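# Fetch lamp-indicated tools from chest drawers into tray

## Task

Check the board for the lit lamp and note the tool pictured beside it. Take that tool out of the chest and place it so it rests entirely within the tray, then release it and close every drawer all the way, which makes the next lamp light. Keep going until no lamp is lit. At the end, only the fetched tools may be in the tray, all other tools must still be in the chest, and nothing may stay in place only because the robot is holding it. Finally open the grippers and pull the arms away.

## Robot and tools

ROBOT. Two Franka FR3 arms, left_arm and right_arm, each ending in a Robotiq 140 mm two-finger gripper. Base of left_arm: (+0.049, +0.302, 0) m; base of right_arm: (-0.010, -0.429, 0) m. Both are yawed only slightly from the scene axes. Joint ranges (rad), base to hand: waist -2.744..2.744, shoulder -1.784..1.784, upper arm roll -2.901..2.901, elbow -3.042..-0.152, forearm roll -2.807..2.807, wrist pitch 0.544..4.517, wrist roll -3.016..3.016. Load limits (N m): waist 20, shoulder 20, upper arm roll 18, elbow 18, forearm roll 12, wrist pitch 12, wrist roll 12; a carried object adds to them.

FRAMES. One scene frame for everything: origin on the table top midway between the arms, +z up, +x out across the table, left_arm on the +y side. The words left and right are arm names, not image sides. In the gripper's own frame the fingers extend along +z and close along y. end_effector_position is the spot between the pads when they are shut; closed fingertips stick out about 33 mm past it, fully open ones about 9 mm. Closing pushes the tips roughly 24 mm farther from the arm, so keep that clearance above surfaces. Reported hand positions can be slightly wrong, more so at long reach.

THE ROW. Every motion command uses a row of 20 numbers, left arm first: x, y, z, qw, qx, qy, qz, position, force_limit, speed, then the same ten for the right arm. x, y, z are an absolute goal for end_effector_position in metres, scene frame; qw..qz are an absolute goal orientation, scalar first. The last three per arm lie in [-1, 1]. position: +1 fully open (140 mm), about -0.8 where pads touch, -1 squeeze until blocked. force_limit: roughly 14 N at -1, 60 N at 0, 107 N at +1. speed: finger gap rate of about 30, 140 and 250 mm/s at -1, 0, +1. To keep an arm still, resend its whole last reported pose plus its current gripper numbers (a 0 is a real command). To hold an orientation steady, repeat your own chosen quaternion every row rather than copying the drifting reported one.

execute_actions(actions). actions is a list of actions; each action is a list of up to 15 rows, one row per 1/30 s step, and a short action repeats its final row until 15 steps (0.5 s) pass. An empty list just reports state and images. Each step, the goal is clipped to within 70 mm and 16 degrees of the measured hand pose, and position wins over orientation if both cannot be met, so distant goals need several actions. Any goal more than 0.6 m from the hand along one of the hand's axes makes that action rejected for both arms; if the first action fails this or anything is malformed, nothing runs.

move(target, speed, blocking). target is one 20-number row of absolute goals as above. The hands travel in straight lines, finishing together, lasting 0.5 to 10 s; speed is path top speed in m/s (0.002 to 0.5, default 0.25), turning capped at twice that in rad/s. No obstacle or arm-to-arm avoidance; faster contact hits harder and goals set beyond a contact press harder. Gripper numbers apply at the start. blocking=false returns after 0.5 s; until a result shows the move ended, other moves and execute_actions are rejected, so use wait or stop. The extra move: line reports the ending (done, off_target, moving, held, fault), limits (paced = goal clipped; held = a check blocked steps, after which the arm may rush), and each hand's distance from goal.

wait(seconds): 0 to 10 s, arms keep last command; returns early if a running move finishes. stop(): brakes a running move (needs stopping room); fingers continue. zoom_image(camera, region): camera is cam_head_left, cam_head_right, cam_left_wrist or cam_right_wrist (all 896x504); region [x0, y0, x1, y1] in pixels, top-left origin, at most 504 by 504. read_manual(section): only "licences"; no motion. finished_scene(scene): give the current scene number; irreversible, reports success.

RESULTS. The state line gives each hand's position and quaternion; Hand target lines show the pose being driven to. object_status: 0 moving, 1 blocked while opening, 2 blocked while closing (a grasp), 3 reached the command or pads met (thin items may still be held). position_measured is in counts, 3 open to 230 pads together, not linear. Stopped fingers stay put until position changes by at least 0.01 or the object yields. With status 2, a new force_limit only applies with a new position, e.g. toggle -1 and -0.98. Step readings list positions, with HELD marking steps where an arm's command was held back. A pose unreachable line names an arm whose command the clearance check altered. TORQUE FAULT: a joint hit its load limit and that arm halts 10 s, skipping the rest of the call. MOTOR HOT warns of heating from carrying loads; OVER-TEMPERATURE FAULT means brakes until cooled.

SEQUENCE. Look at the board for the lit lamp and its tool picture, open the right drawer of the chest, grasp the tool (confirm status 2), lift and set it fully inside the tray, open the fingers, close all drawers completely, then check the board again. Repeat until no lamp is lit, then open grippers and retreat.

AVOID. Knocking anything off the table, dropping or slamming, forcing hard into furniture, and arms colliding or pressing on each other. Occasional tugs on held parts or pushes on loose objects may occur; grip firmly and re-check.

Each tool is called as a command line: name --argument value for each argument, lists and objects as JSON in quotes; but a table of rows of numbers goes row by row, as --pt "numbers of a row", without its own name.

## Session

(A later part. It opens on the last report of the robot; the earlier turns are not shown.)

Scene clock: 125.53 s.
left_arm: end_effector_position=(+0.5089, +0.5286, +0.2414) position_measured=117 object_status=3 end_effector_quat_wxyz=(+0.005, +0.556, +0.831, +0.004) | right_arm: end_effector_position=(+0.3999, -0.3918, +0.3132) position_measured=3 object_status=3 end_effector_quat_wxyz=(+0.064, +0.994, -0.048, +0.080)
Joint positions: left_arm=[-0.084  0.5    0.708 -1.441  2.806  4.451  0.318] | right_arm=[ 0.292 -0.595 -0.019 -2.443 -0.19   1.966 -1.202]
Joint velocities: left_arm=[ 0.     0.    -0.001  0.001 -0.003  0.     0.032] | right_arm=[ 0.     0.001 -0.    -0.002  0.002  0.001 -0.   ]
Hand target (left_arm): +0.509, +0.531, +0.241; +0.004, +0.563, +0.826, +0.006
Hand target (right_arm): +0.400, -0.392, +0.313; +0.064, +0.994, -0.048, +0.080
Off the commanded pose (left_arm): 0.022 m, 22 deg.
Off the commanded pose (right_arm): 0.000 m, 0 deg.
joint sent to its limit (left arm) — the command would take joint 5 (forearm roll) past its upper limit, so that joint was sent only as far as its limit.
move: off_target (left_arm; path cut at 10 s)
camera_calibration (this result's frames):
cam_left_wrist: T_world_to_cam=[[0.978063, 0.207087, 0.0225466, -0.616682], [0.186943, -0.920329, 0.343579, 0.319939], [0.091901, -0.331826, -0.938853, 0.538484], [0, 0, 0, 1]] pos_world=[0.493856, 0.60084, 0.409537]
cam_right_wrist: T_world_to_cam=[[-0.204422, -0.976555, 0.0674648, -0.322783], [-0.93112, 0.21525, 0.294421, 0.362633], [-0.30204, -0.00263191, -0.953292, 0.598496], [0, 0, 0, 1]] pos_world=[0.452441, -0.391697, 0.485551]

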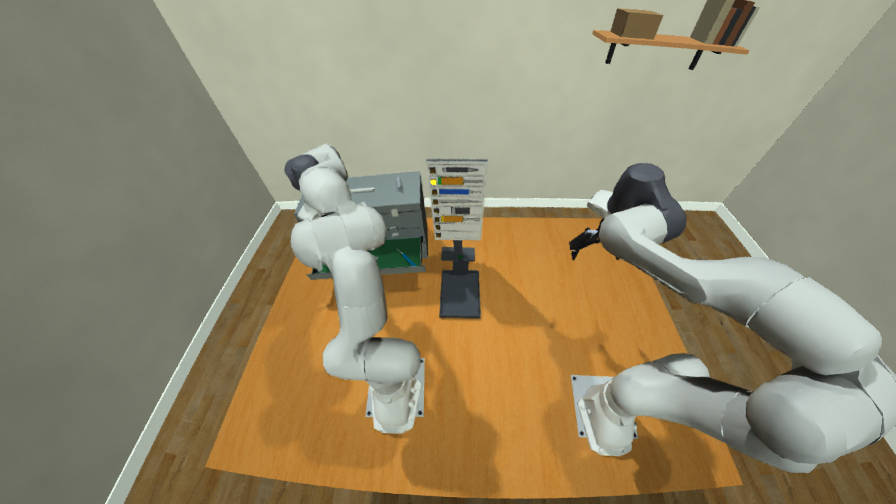

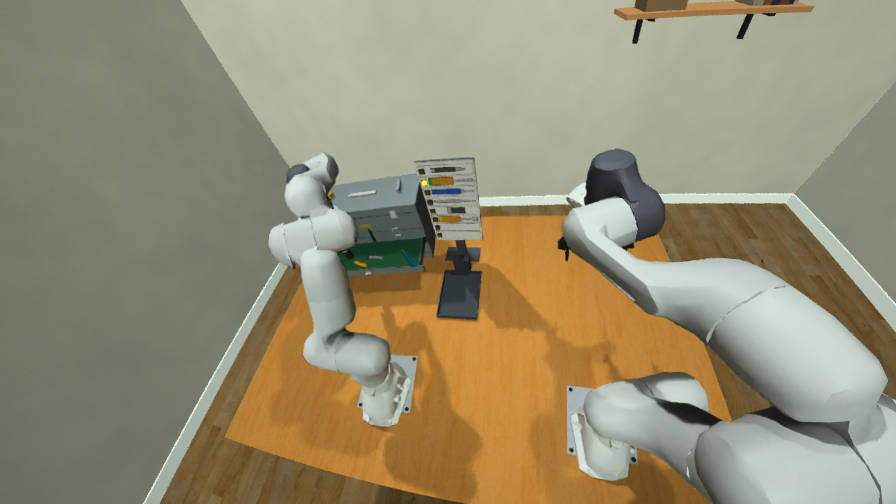

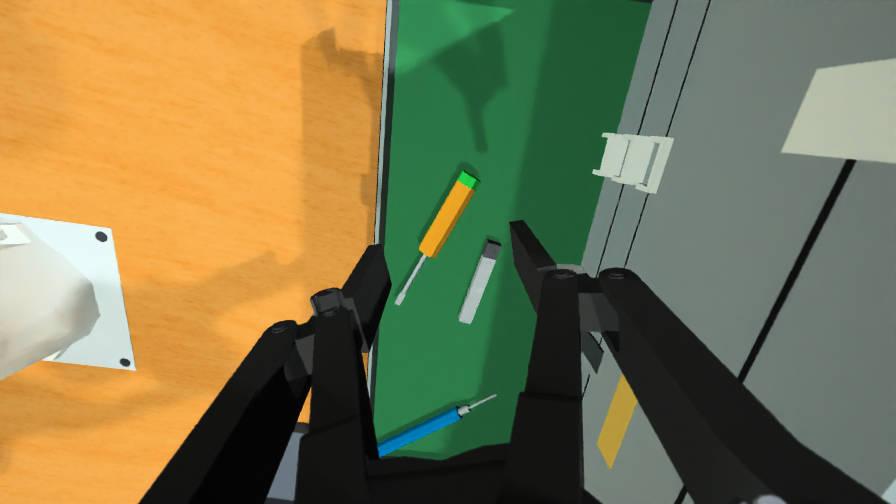

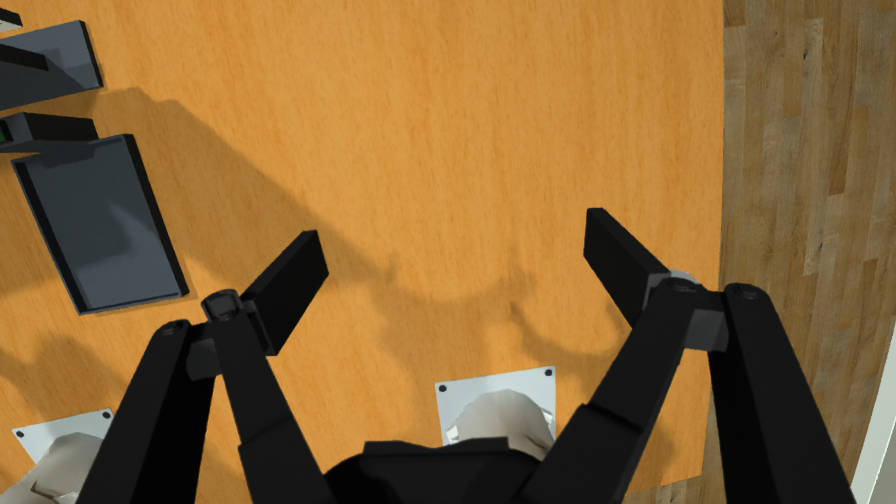

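move --target '[0.516,0.528,0.20,0.0,0.707,0.707,0,-0.25,0,0,0.3999,-0.3918,0.3132,0.064,0.994,-0.048,0.080,1,0,0]' --speed 0.2

Scene clock: 127.50 s.
left_arm: end_effector_position=(+0.5172, +0.5265, +0.2011) position_measured=160 object_status=3 end_effector_quat_wxyz=(+0.001, +0.702, +0.712, -0.000) | right_arm: end_effector_position=(+0.3999, -0.3918, +0.3132) position_measured=3 object_status=3 end_effector_quat_wxyz=(+0.064, +0.994, -0.048, +0.080)
Joint positions: left_arm=[-0.047  0.546  0.642 -1.462  2.806  4.387  0.681] | right_arm=[ 0.292 -0.595 -0.019 -2.443 -0.19   1.966 -1.202]
Joint velocities: left_arm=[ 0.     0.001 -0.    -0.002 -0.001 -0.001  0.027] | right_arm=[-0.    -0.    -0.    -0.001  0.002 -0.     0.   ]
Hand target (left_arm): +0.516, +0.528, +0.200; -0.000, +0.707, +0.707, +0.000
Hand target (right_arm): +0.400, -0.392, +0.313; +0.064, +0.994, -0.048, +0.080
Off the commanded pose (left_arm): 0.002 m, 1 deg.
Off the commanded pose (right_arm): 0.000 m, 0 deg.
move: done
camera_calibration (this result's frames):
cam_left_wrist: T_world_to_cam=[[0.985811, -0.167556, 0.0101126, -0.427699], [-0.160793, -0.925293, 0.34348, 0.512719], [-0.048195, -0.340232, -0.939106, 0.576141], [0, 0, 0, 1]] pos_world=[0.531839, 0.598774, 0.369274]
cam_right_wrist: T_world_to_cam=[[-0.204422, -0.976555, 0.0674648, -0.322783], [-0.93112, 0.215251, 0.294421, 0.362633], [-0.30204, -0.00263175, -0.953292, 0.598496], [0, 0, 0, 1]] pos_world=[0.452441, -0.391697, 0.485551]

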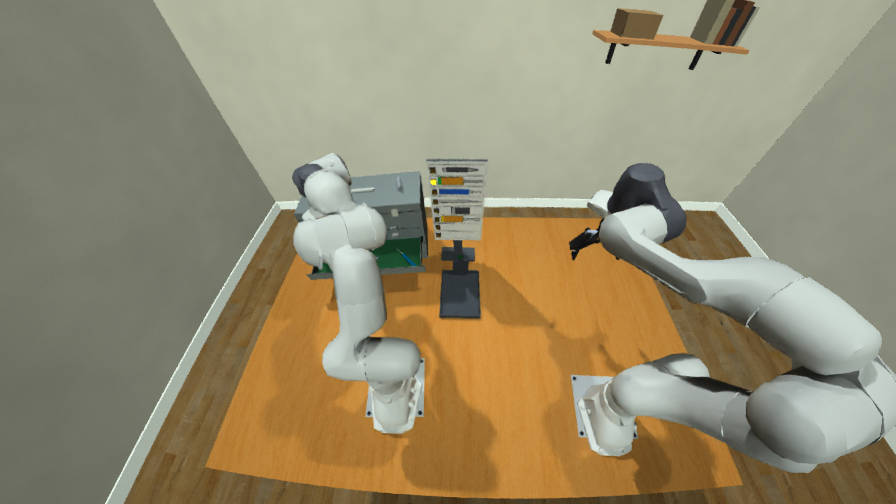

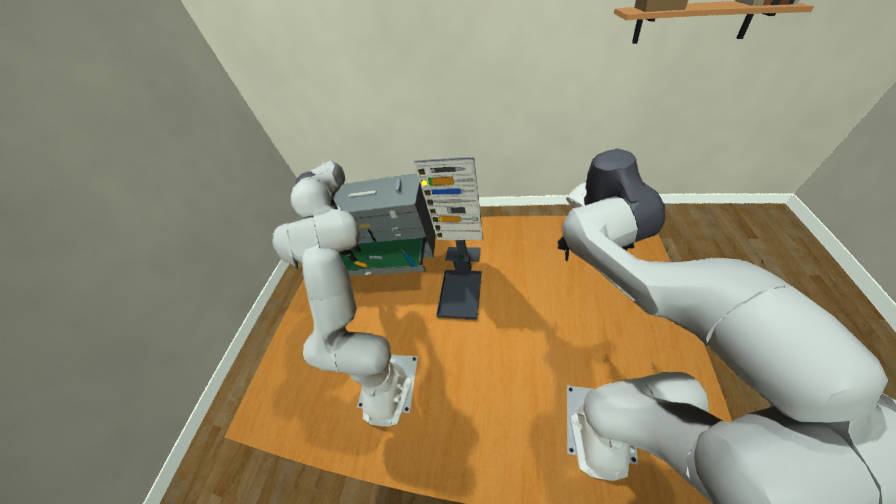

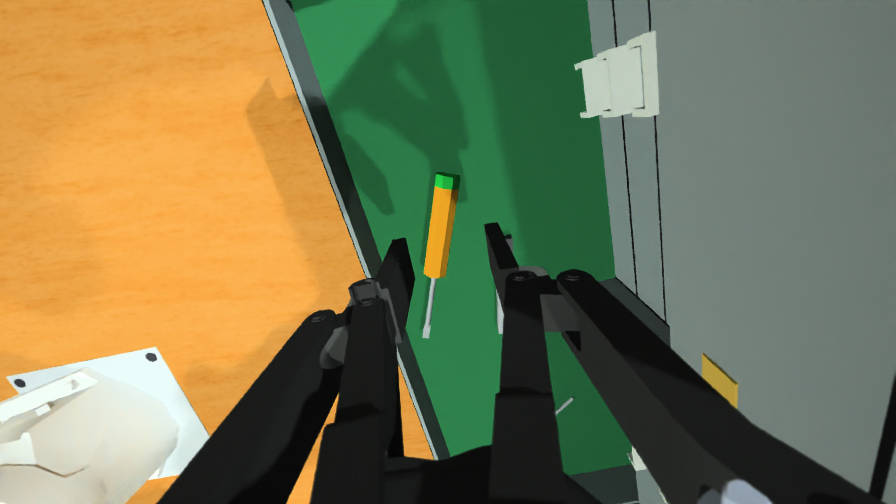

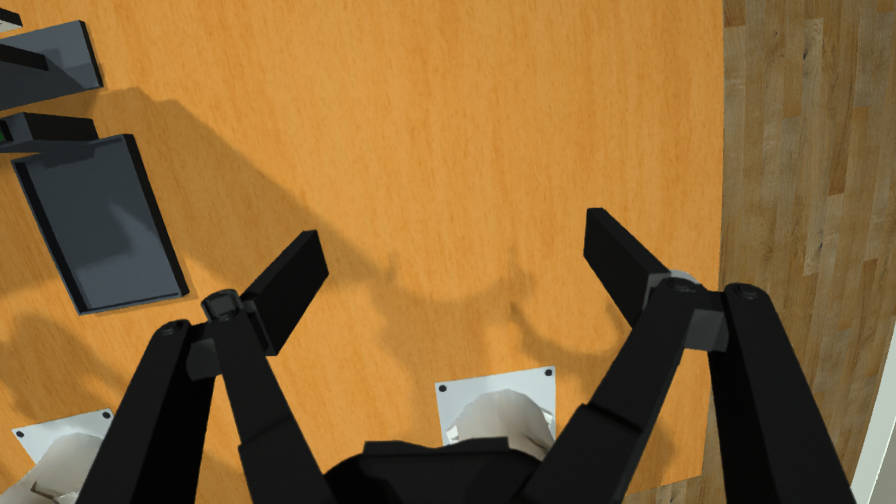

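move --target '[0.516,0.528,0.142,0.0,0.707,0.707,0,-0.25,0,0,0.3999,-0.3918,0.3132,0.064,0.994,-0.048,0.080,1,0,0]' --speed 0.04

move --target '[0.516,0.528,0.142,0.0,0.707,0.707,0,-1,0,0,0.3999,-0.3918,0.3132,0.064,0.994,-0.048,0.080,1,0,0]' --speed 0.04

Scene clock: 129.50 s.
left_arm: end_effector_position=(+0.5157, +0.5281, +0.1438) position_measured=160 object_status=3 end_effector_quat_wxyz=(-0.002, +0.706, +0.709, -0.000) | right_arm: end_effector_position=(+0.3999, -0.3918, +0.3132) position_measured=3 object_status=3 end_effector_quat_wxyz=(+0.064, +0.994, -0.048, +0.080)
Joint positions: left_arm=[-0.024  0.584  0.6   -1.546  2.793  4.265  0.709] | right_arm=[ 0.292 -0.595 -0.019 -2.443 -0.19   1.966 -1.202]
Joint velocities: left_arm=[ 0.005  0.    -0.009  0.002 -0.001 -0.011  0.004] | right_arm=[-0.     0.001 -0.001 -0.002 -0.001 -0.001 -0.001]
Hand target (left_arm): +0.517, +0.528, +0.142; -0.000, +0.707, +0.707, +0.000
Hand target (right_arm): +0.400, -0.392, +0.313; +0.064, +0.994, -0.048, +0.080
Off the commanded pose (left_arm): 0.002 m, 0 deg.
Off the commanded pose (right_arm): 0.000 m, 0 deg.
move: done
camera_calibration (this result's frames):
cam_left_wrist: T_world_to_cam=[[0.984079, -0.177636, 0.00578486, -0.418586], [-0.168939, -0.924798, 0.340895, 0.537975], [-0.0552054, -0.336445, -0.940084, 0.52452], [0, 0, 0, 1]] pos_world=[0.531763, 0.599634, 0.312121]
cam_right_wrist: T_world_to_cam=[[-0.204422, -0.976555, 0.0674648, -0.322783], [-0.93112, 0.21525, 0.294421, 0.362633], [-0.30204, -0.00263184, -0.953292, 0.598496], [0, 0, 0, 1]] pos_world=[0.452441, -0.391697, 0.485551]

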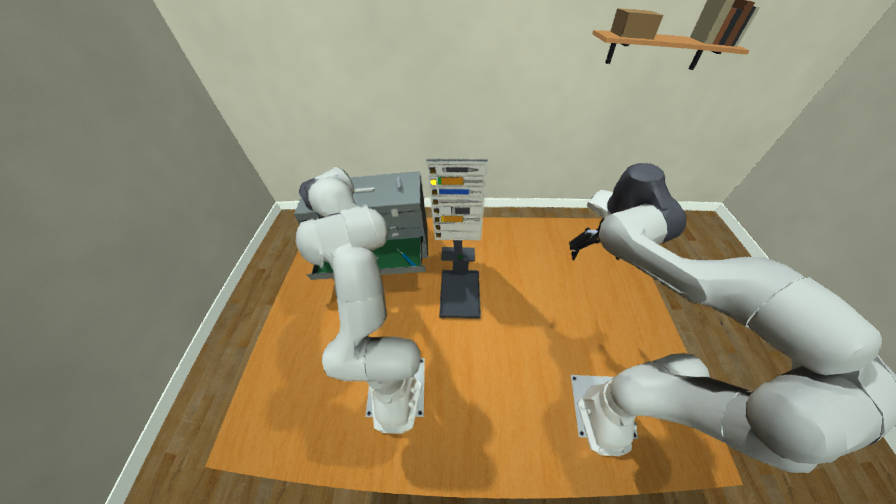

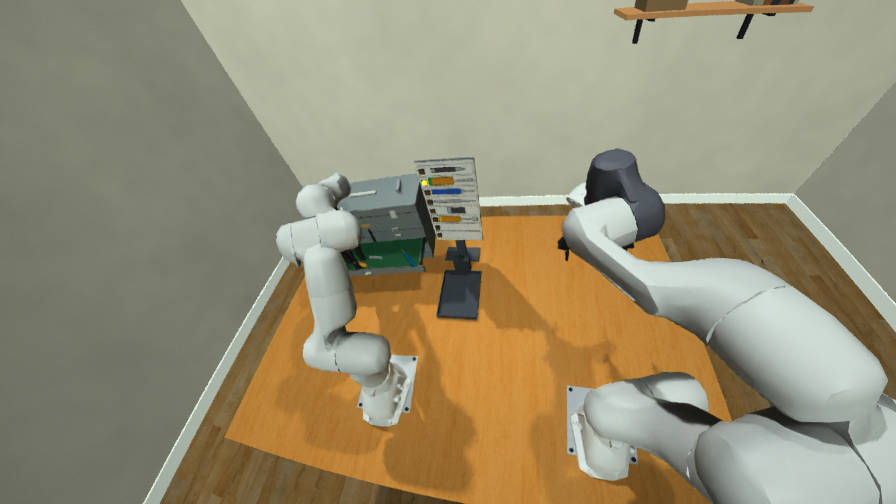

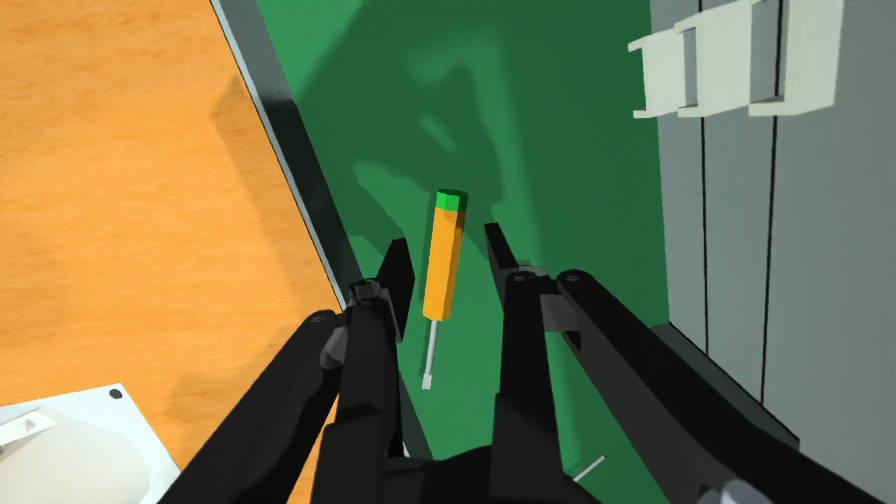

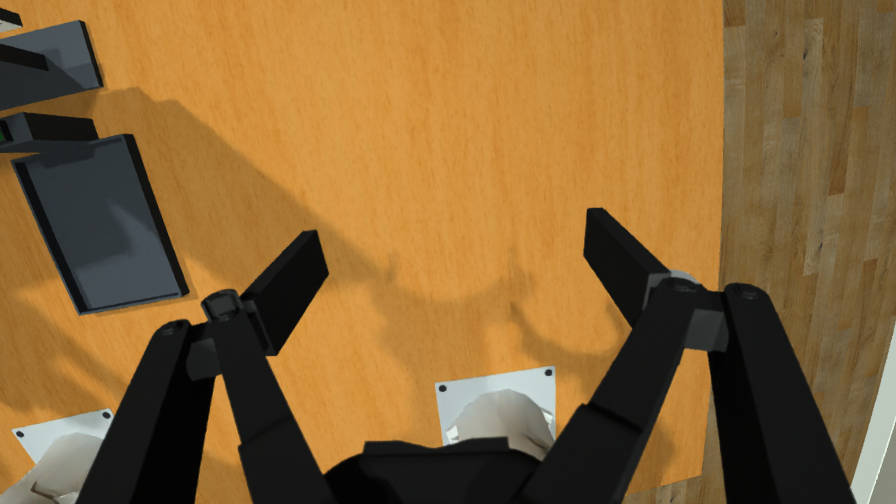

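Scene clock: 130.20 s.
left_arm: end_effector_position=(+0.5157, +0.5281, +0.1434) position_measured=211 object_status=2 end_effector_quat_wxyz=(-0.002, +0.706, +0.708, -0.000) | right_arm: end_effector_position=(+0.3999, -0.3918, +0.3132) position_measured=3 object_status=3 end_effector_quat_wxyz=(+0.064, +0.994, -0.048, +0.080)
Joint positions: left_arm=[-0.024  0.583  0.599 -1.547  2.793  4.263  0.71 ] | right_arm=[ 0.292 -0.595 -0.019 -2.443 -0.19   1.966 -1.202]
Joint velocities: left_arm=[ 0.001 -0.001 -0.001  0.     0.001 -0.001  0.001] | right_arm=[-0.001  0.001  0.     0.     0.001 -0.    -0.001]
Hand target (left_arm): +0.516, +0.528, +0.142; -0.000, +0.707, +0.707, -0.000
Hand target (right_arm): +0.400, -0.392, +0.313; +0.064, +0.994, -0.048, +0.080
Off the commanded pose (left_arm): 0.001 m, 0 deg.
Off the commanded pose (right_arm): 0.000 m, 0 deg.
move: done
camera_calibration (this result's frames):
cam_left_wrist: T_world_to_cam=[[0.983971, -0.178219, 0.00627073, -0.418253], [-0.169665, -0.924755, 0.34065, 0.538533], [-0.0549116, -0.336254, -0.940169, 0.523958], [0, 0, 0, 1]] pos_world=[0.53169, 0.599653, 0.311781]
cam_right_wrist: T_world_to_cam=[[-0.204422, -0.976555, 0.0674648, -0.322783], [-0.93112, 0.21525, 0.294421, 0.362633], [-0.30204, -0.0026318, -0.953292, 0.598496], [0, 0, 0, 1]] pos_world=[0.452441, -0.391697, 0.485551]

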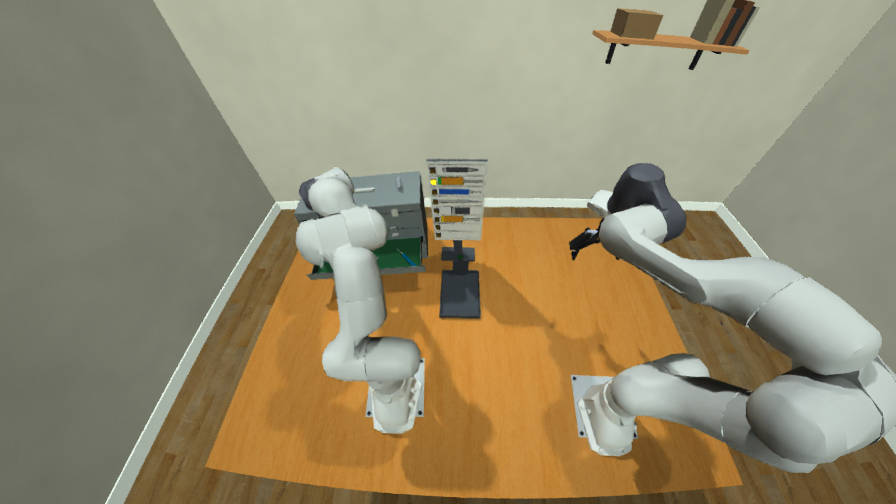

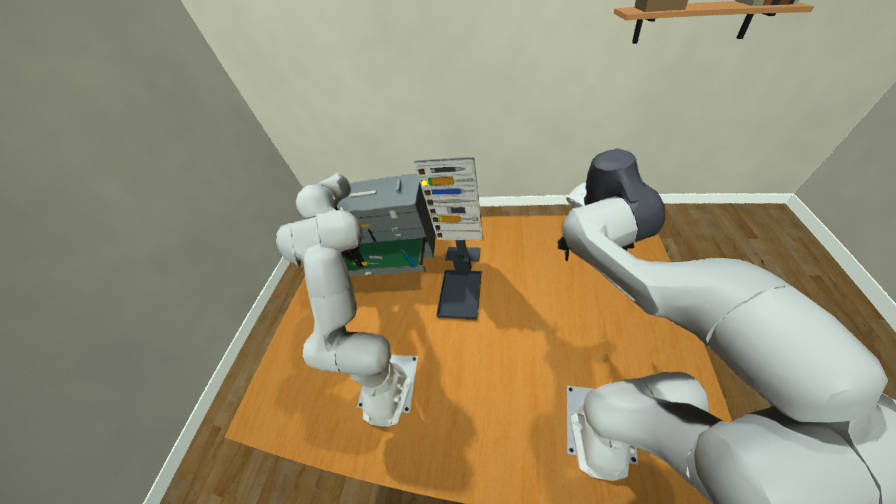

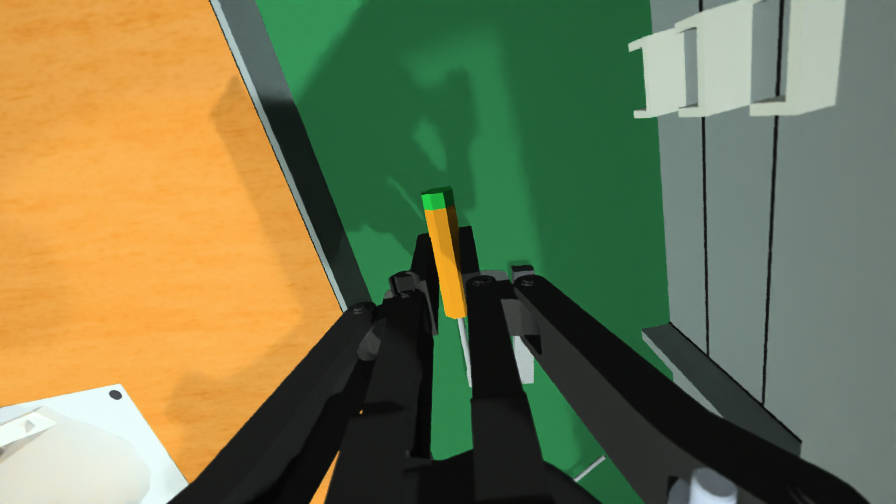

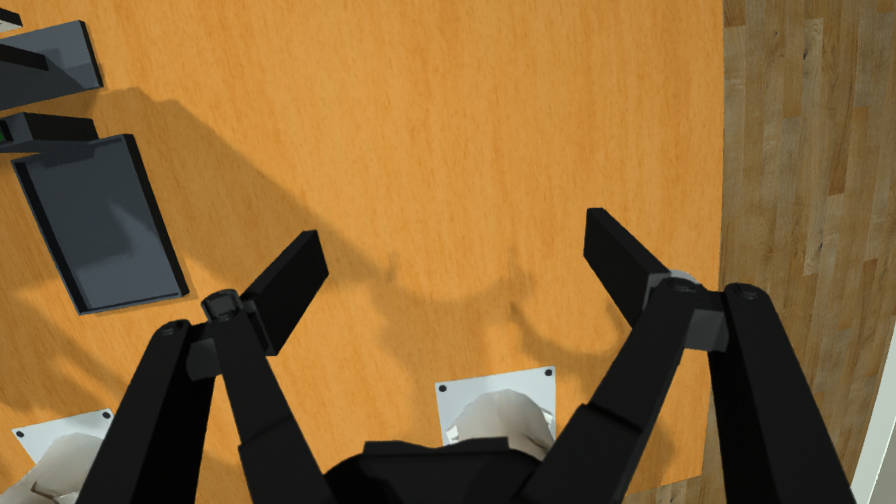

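move --target '[0.50,0.51,0.28,0.0,0.707,0.707,0,-1,0,0,0.3999,-0.3918,0.3132,0.064,0.994,-0.048,0.080,1,0,0]' --speed 0.08

move --target '[0.42,0.08,0.20,0.0,0,1,0,-1,0,0,0.3999,-0.3918,0.3132,0.064,0.994,-0.048,0.080,1,0,0]' --speed 0.15

Scene clock: 132.70 s.
left_arm: end_effector_position=(+0.4998, +0.5101, +0.2777) position_measured=211 object_status=2 end_effector_quat_wxyz=(+0.003, +0.708, +0.706, -0.000) | right_arm: end_effector_position=(+0.3999, -0.3918, +0.3132) position_measured=3 object_status=3 end_effector_quat_wxyz=(+0.064, +0.994, -0.048, +0.080)
Joint positions: left_arm=[-0.178  0.462  0.797 -1.431  2.806  4.527  0.694] | right_arm=[ 0.292 -0.595 -0.019 -2.443 -0.19   1.966 -1.202]
Joint velocities: left_arm=[-0.    -0.     0.001  0.     0.002  0.011 -0.001] | right_arm=[-0.001  0.001 -0.002  0.001  0.001  0.    -0.   ]
Hand target (left_arm): +0.498, +0.510, +0.279; +0.001, +0.707, +0.707, -0.001
Hand target (right_arm): +0.400, -0.392, +0.313; +0.064, +0.994, -0.048, +0.080
Off the commanded pose (left_arm): 0.002 m, 0 deg.
Off the commanded pose (right_arm): 0.000 m, 0 deg.
move: done
camera_calibration (this result's frames):
cam_left_wrist: T_world_to_cam=[[0.982627, -0.185091, 0.013628, -0.404488], [-0.178371, -0.921558, 0.344841, 0.475006], [-0.0512681, -0.341281, -0.938562, 0.643548], [0, 0, 0, 1]] pos_world=[0.515182, 0.582509, 0.445721]
cam_right_wrist: T_world_to_cam=[[-0.204422, -0.976555, 0.0674648, -0.322783], [-0.93112, 0.215251, 0.294421, 0.362633], [-0.30204, -0.00263179, -0.953292, 0.598496], [0, 0, 0, 1]] pos_world=[0.452441, -0.391697, 0.485551]

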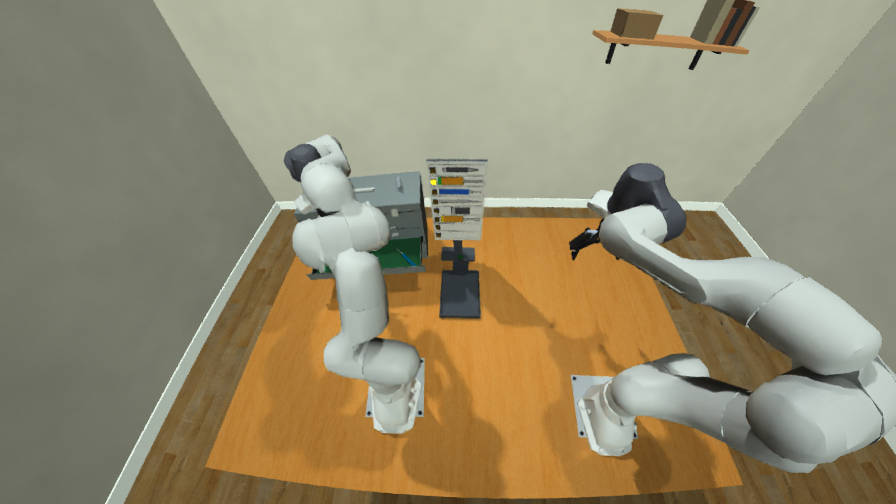

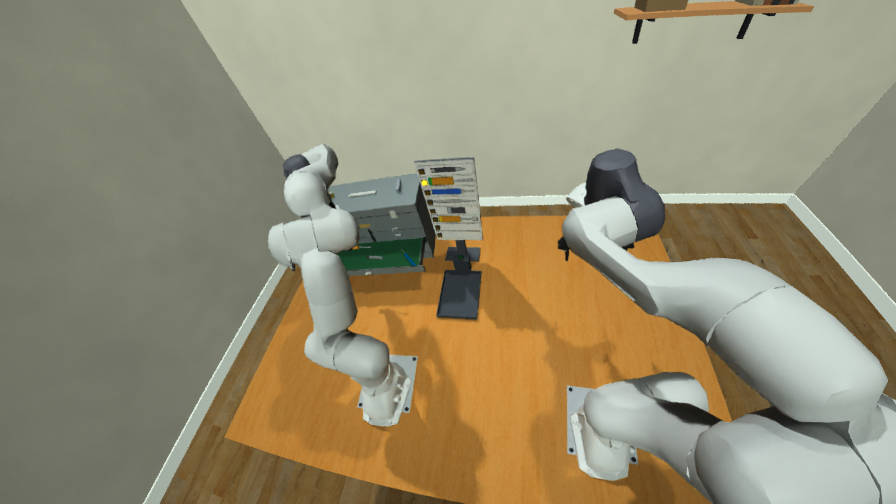

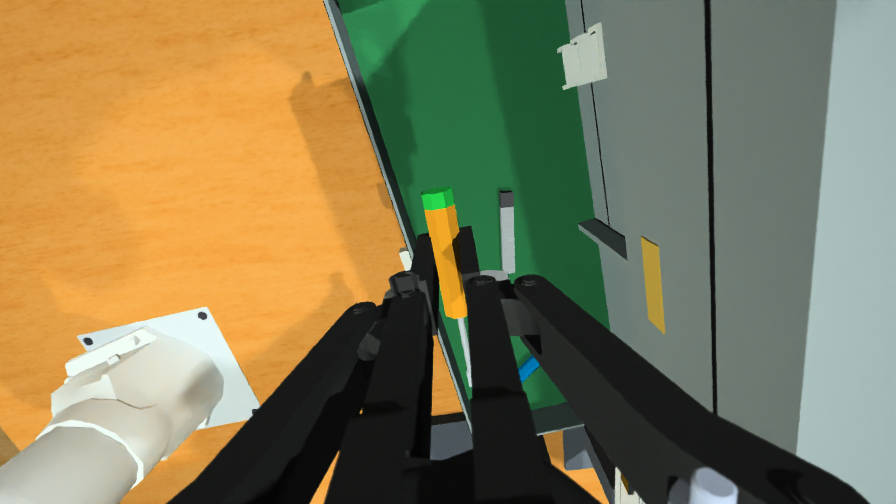

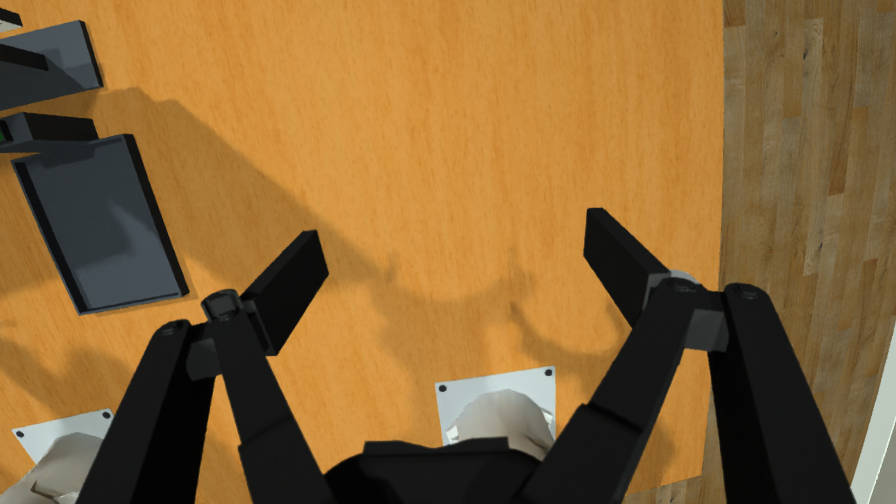

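Scene clock: 138.97 s.
left_arm: end_effector_position=(+0.4141, +0.0817, +0.1976) position_measured=211 object_status=2 end_effector_quat_wxyz=(-0.004, +0.006, +1.000, -0.003) | right_arm: end_effector_position=(+0.3999, -0.3918, +0.3132) position_measured=3 object_status=3 end_effector_quat_wxyz=(+0.064, +0.994, -0.048, +0.080)
Joint positions: left_arm=[-1.712  0.888  1.662 -1.986  2.233  4.53  -1.255] | right_arm=[ 0.292 -0.595 -0.019 -2.443 -0.19   1.966 -1.202]
Joint velocities: left_arm=[ 0.002 -0.001 -0.001  0.003  0.003 -0.001 -0.032] | right_arm=[ 0.     0.    -0.001 -0.    -0.     0.     0.002]
Hand target (left_arm): +0.413, +0.083, +0.198; -0.006, -0.001, +1.000, -0.002
Hand target (right_arm): +0.400, -0.392, +0.313; +0.064, +0.994, -0.048, +0.080
Off the commanded pose (left_arm): 0.007 m, 1 deg.
Off the commanded pose (right_arm): 0.000 m, 0 deg.
joint sent to its limit (left arm) — the command would take joint 6 (wrist pitch) past its upper limit, so that joint was sent only as far as its limit.
move: off_target (left_arm)
camera_calibration (this result's frames):
cam_left_wrist: T_world_to_cam=[[0.193845, 0.981029, 0.00258351, -0.164916], [0.923755, -0.183414, 0.336208, -0.422501], [0.330304, -0.0627857, -0.941784, 0.237696], [0, 0, 0, 1]] pos_world=[0.343744, 0.0992186, 0.366332]
cam_right_wrist: T_world_to_cam=[[-0.204422, -0.976555, 0.0674649, -0.322783], [-0.93112, 0.215251, 0.294421, 0.362633], [-0.30204, -0.00263182, -0.953292, 0.598496], [0, 0, 0, 1]] pos_world=[0.452441, -0.391697, 0.485551]

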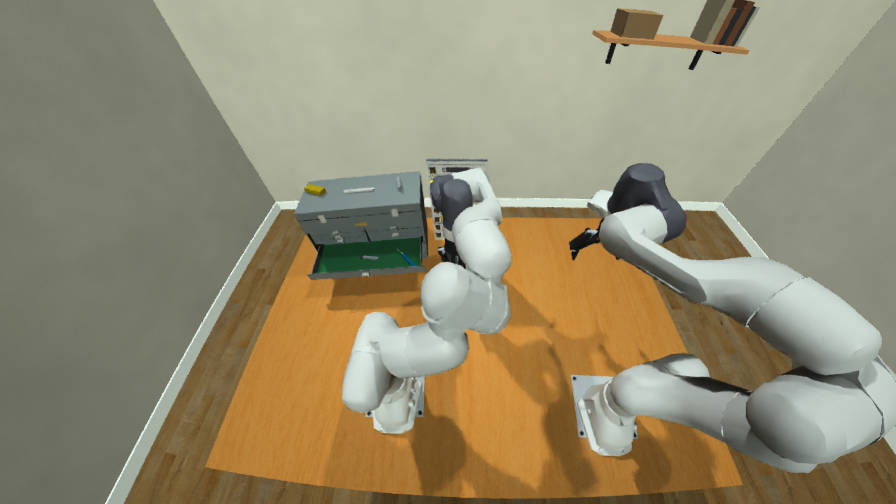

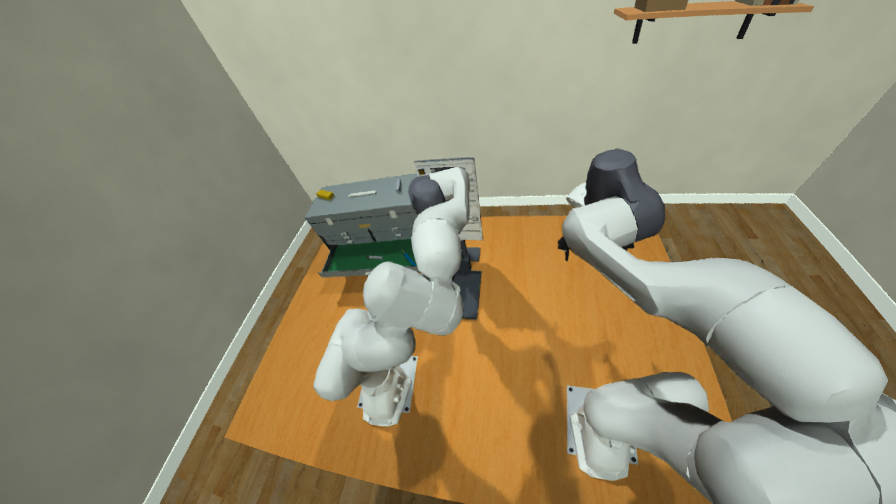

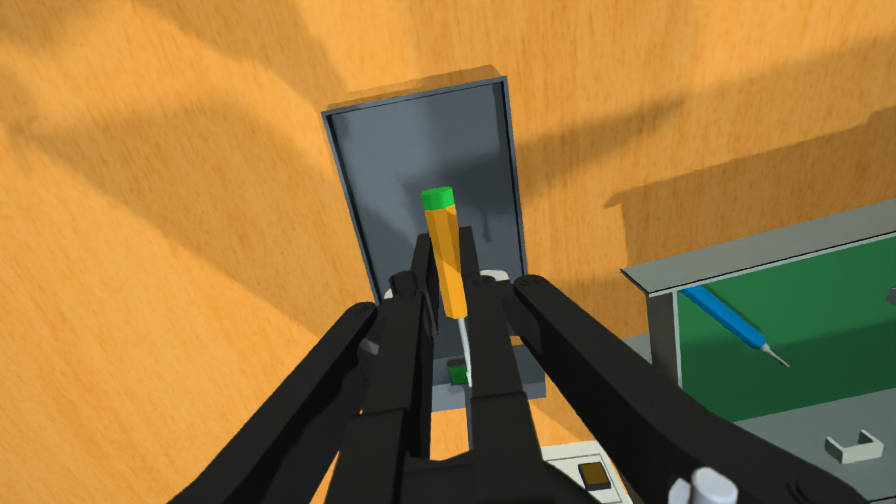

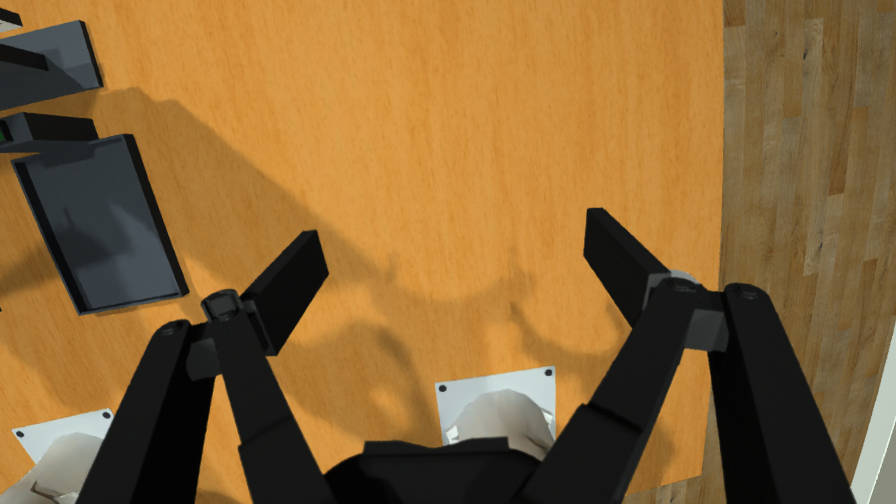

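move --target '[0.385,0.095,0.065,0.0,0,1,0,-1,0,0,0.3999,-0.3918,0.3132,0.064,0.994,-0.048,0.080,1,0,0]' --speed 0.07

move --target '[0.385,0.095,0.065,0.0,0,1,0,-0.3,0,0,0.3999,-0.3918,0.3132,0.064,0.994,-0.048,0.080,1,0,0]'

Scene clock: 141.60 s.
left_arm: end_effector_position=(+0.3838, +0.0936, +0.0659) position_measured=211 object_status=2 end_effector_quat_wxyz=(-0.001, -0.002, +1.000, +0.001) | right_arm: end_effector_position=(+0.3999, -0.3918, +0.3132) position_measured=3 object_status=3 end_effector_quat_wxyz=(+0.064, +0.994, -0.048, +0.080)
Joint positions: left_arm=[-1.722  0.883  1.463 -2.255  2.093  4.23  -1.151] | right_arm=[ 0.292 -0.595 -0.019 -2.443 -0.19   1.966 -1.202]
Joint velocities: left_arm=[ 0.001 -0.008 -0.005 -0.002 -0.001 -0.017  0.013] | right_arm=[-0.001 -0.     0.002  0.001 -0.    -0.     0.   ]
Hand target (left_arm): +0.385, +0.093, +0.065; +0.000, +0.000, +1.000, -0.001
Hand target (right_arm): +0.400, -0.392, +0.313; +0.064, +0.994, -0.048, +0.080
Off the commanded pose (left_arm): 0.002 m, 0 deg.
Off the commanded pose (right_arm): 0.000 m, 0 deg.
move: done
camera_calibration (this result's frames):
cam_left_wrist: T_world_to_cam=[[0.176927, 0.984171, 0.010209, -0.164699], [0.925263, -0.169856, 0.339171, -0.350116], [0.335537, -0.0505627, -0.940669, 0.121131], [0, 0, 0, 1]] pos_world=[0.312446, 0.108748, 0.234375]
cam_right_wrist: T_world_to_cam=[[-0.204422, -0.976555, 0.0674648, -0.322783], [-0.93112, 0.21525, 0.294421, 0.362633], [-0.30204, -0.00263184, -0.953292, 0.598496], [0, 0, 0, 1]] pos_world=[0.452441, -0.391697, 0.485551]

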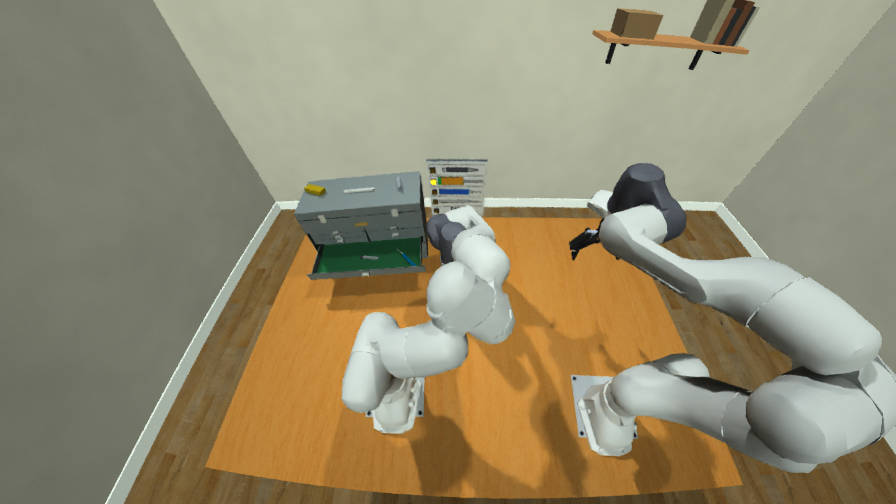

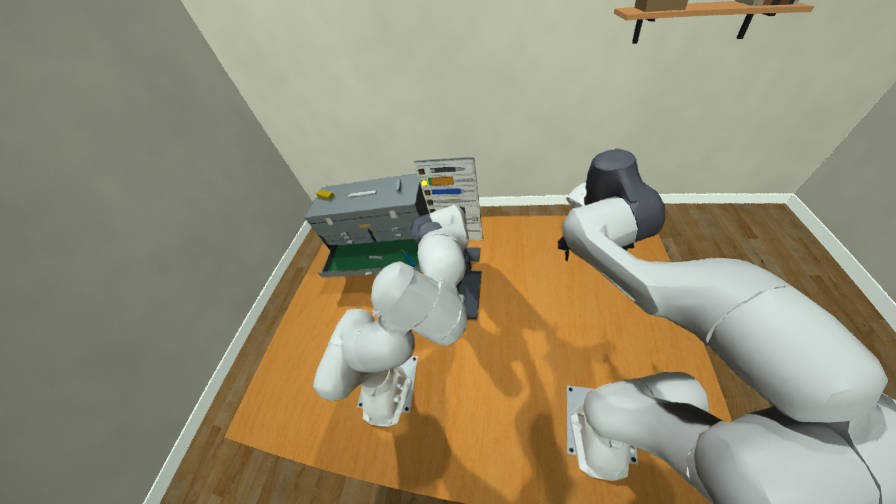

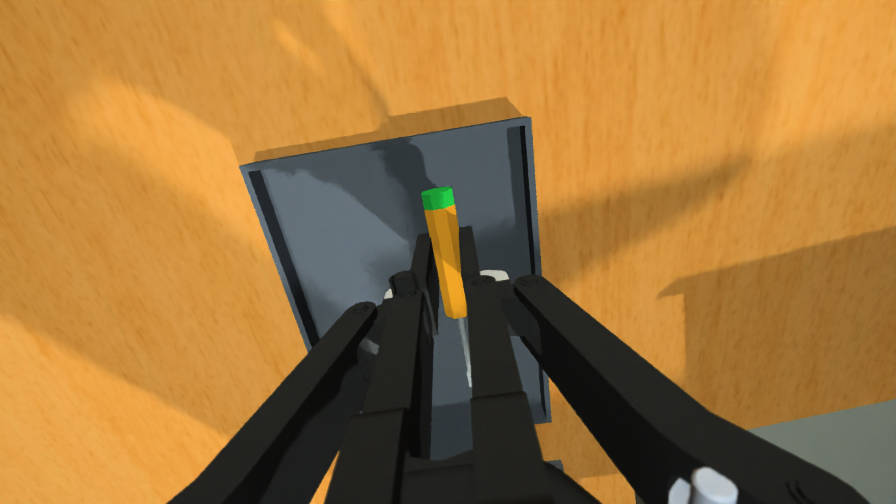

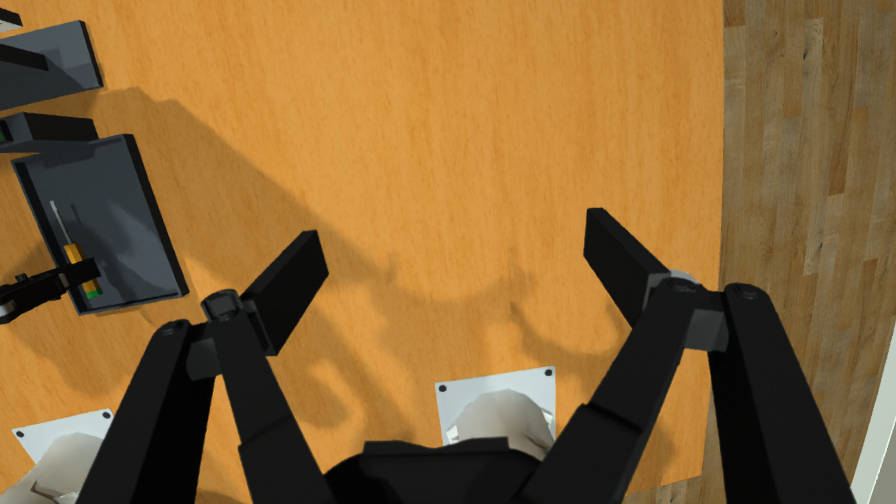

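Scene clock: 142.30 s.
left_arm: end_effector_position=(+0.3846, +0.0944, +0.0657) position_measured=167 object_status=3 end_effector_quat_wxyz=(-0.000, -0.002, +1.000, +0.001) | right_arm: end_effector_position=(+0.3999, -0.3918, +0.3132) position_measured=3 object_status=3 end_effector_quat_wxyz=(+0.064, +0.994, -0.048, +0.080)
Joint positions: left_arm=[-1.721  0.881  1.463 -2.256  2.093  4.227 -1.148] | right_arm=[ 0.292 -0.595 -0.019 -2.443 -0.19   1.966 -1.202]
Joint velocities: left_arm=[-0.001 -0.     0.001 -0.001  0.001 -0.004  0.006] | right_arm=[ 0.001 -0.     0.002 -0.    -0.     0.    -0.002]
Hand target (left_arm): +0.385, +0.095, +0.065; +0.000, +0.000, +1.000, -0.000
Hand target (right_arm): +0.400, -0.392, +0.313; +0.064, +0.994, -0.048, +0.080
Off the commanded pose (left_arm): 0.001 m, 0 deg.
Off the commanded pose (right_arm): 0.000 m, 0 deg.
move: done
camera_calibration (this result's frames):
cam_left_wrist: T_world_to_cam=[[0.178186, 0.983943, 0.0103099, -0.16609], [0.924406, -0.170977, 0.34094, -0.350297], [0.337228, -0.0512203, -0.940029, 0.120121], [0, 0, 0, 1]] pos_world=[0.312904, 0.109682, 0.234059]
cam_right_wrist: T_world_to_cam=[[-0.204422, -0.976555, 0.0674648, -0.322783], [-0.93112, 0.215251, 0.294421, 0.362633], [-0.30204, -0.00263178, -0.953292, 0.598496], [0, 0, 0, 1]] pos_world=[0.452441, -0.391697, 0.485551]

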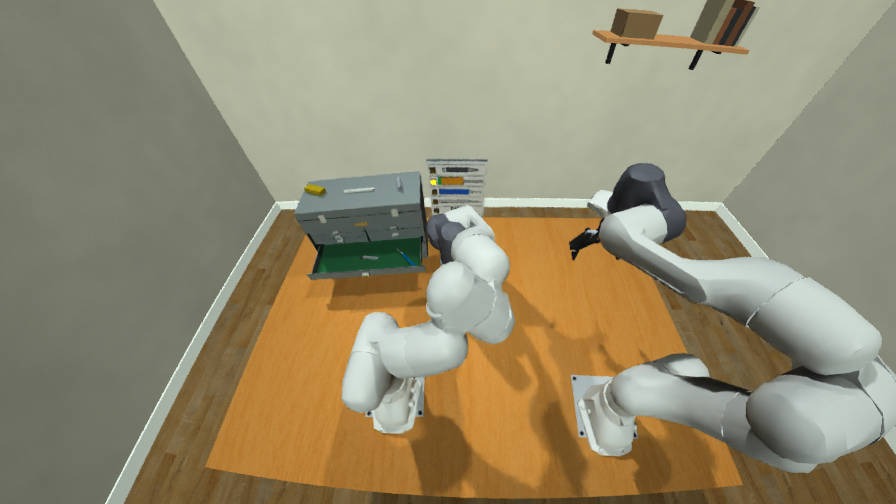

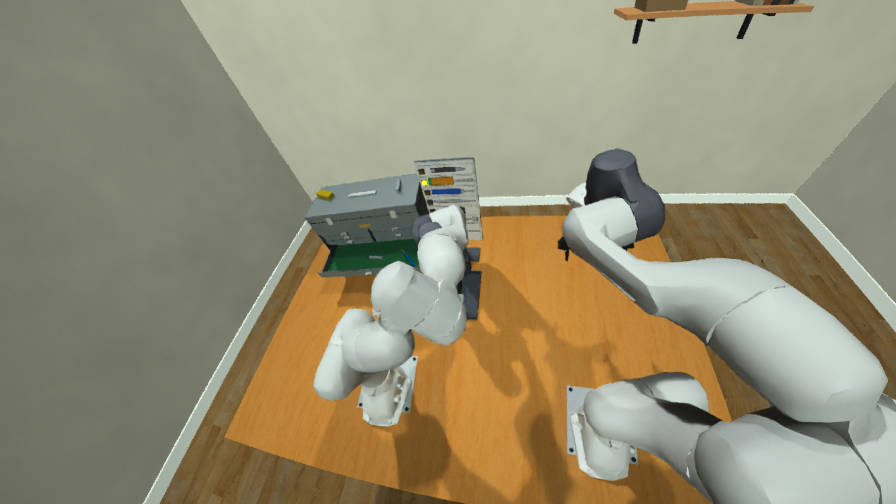

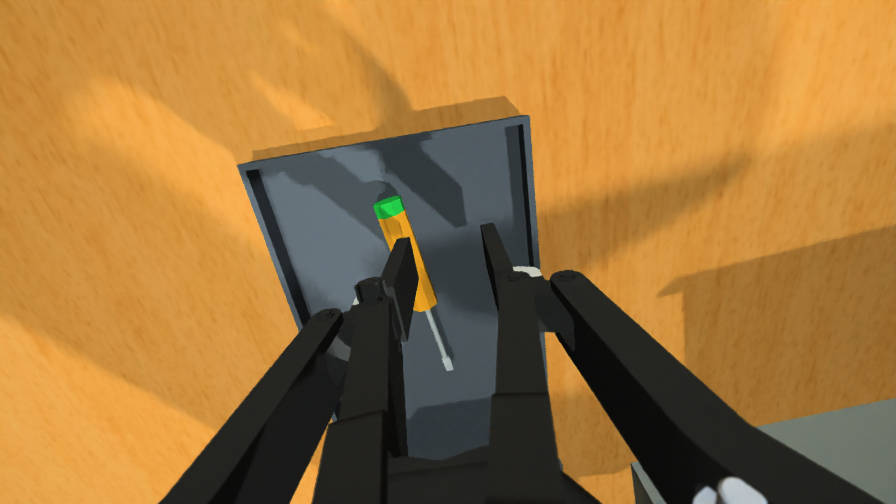

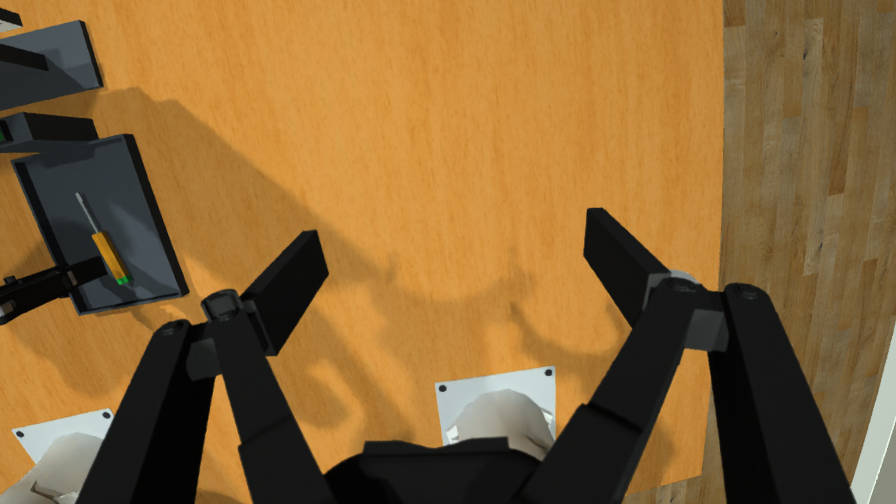

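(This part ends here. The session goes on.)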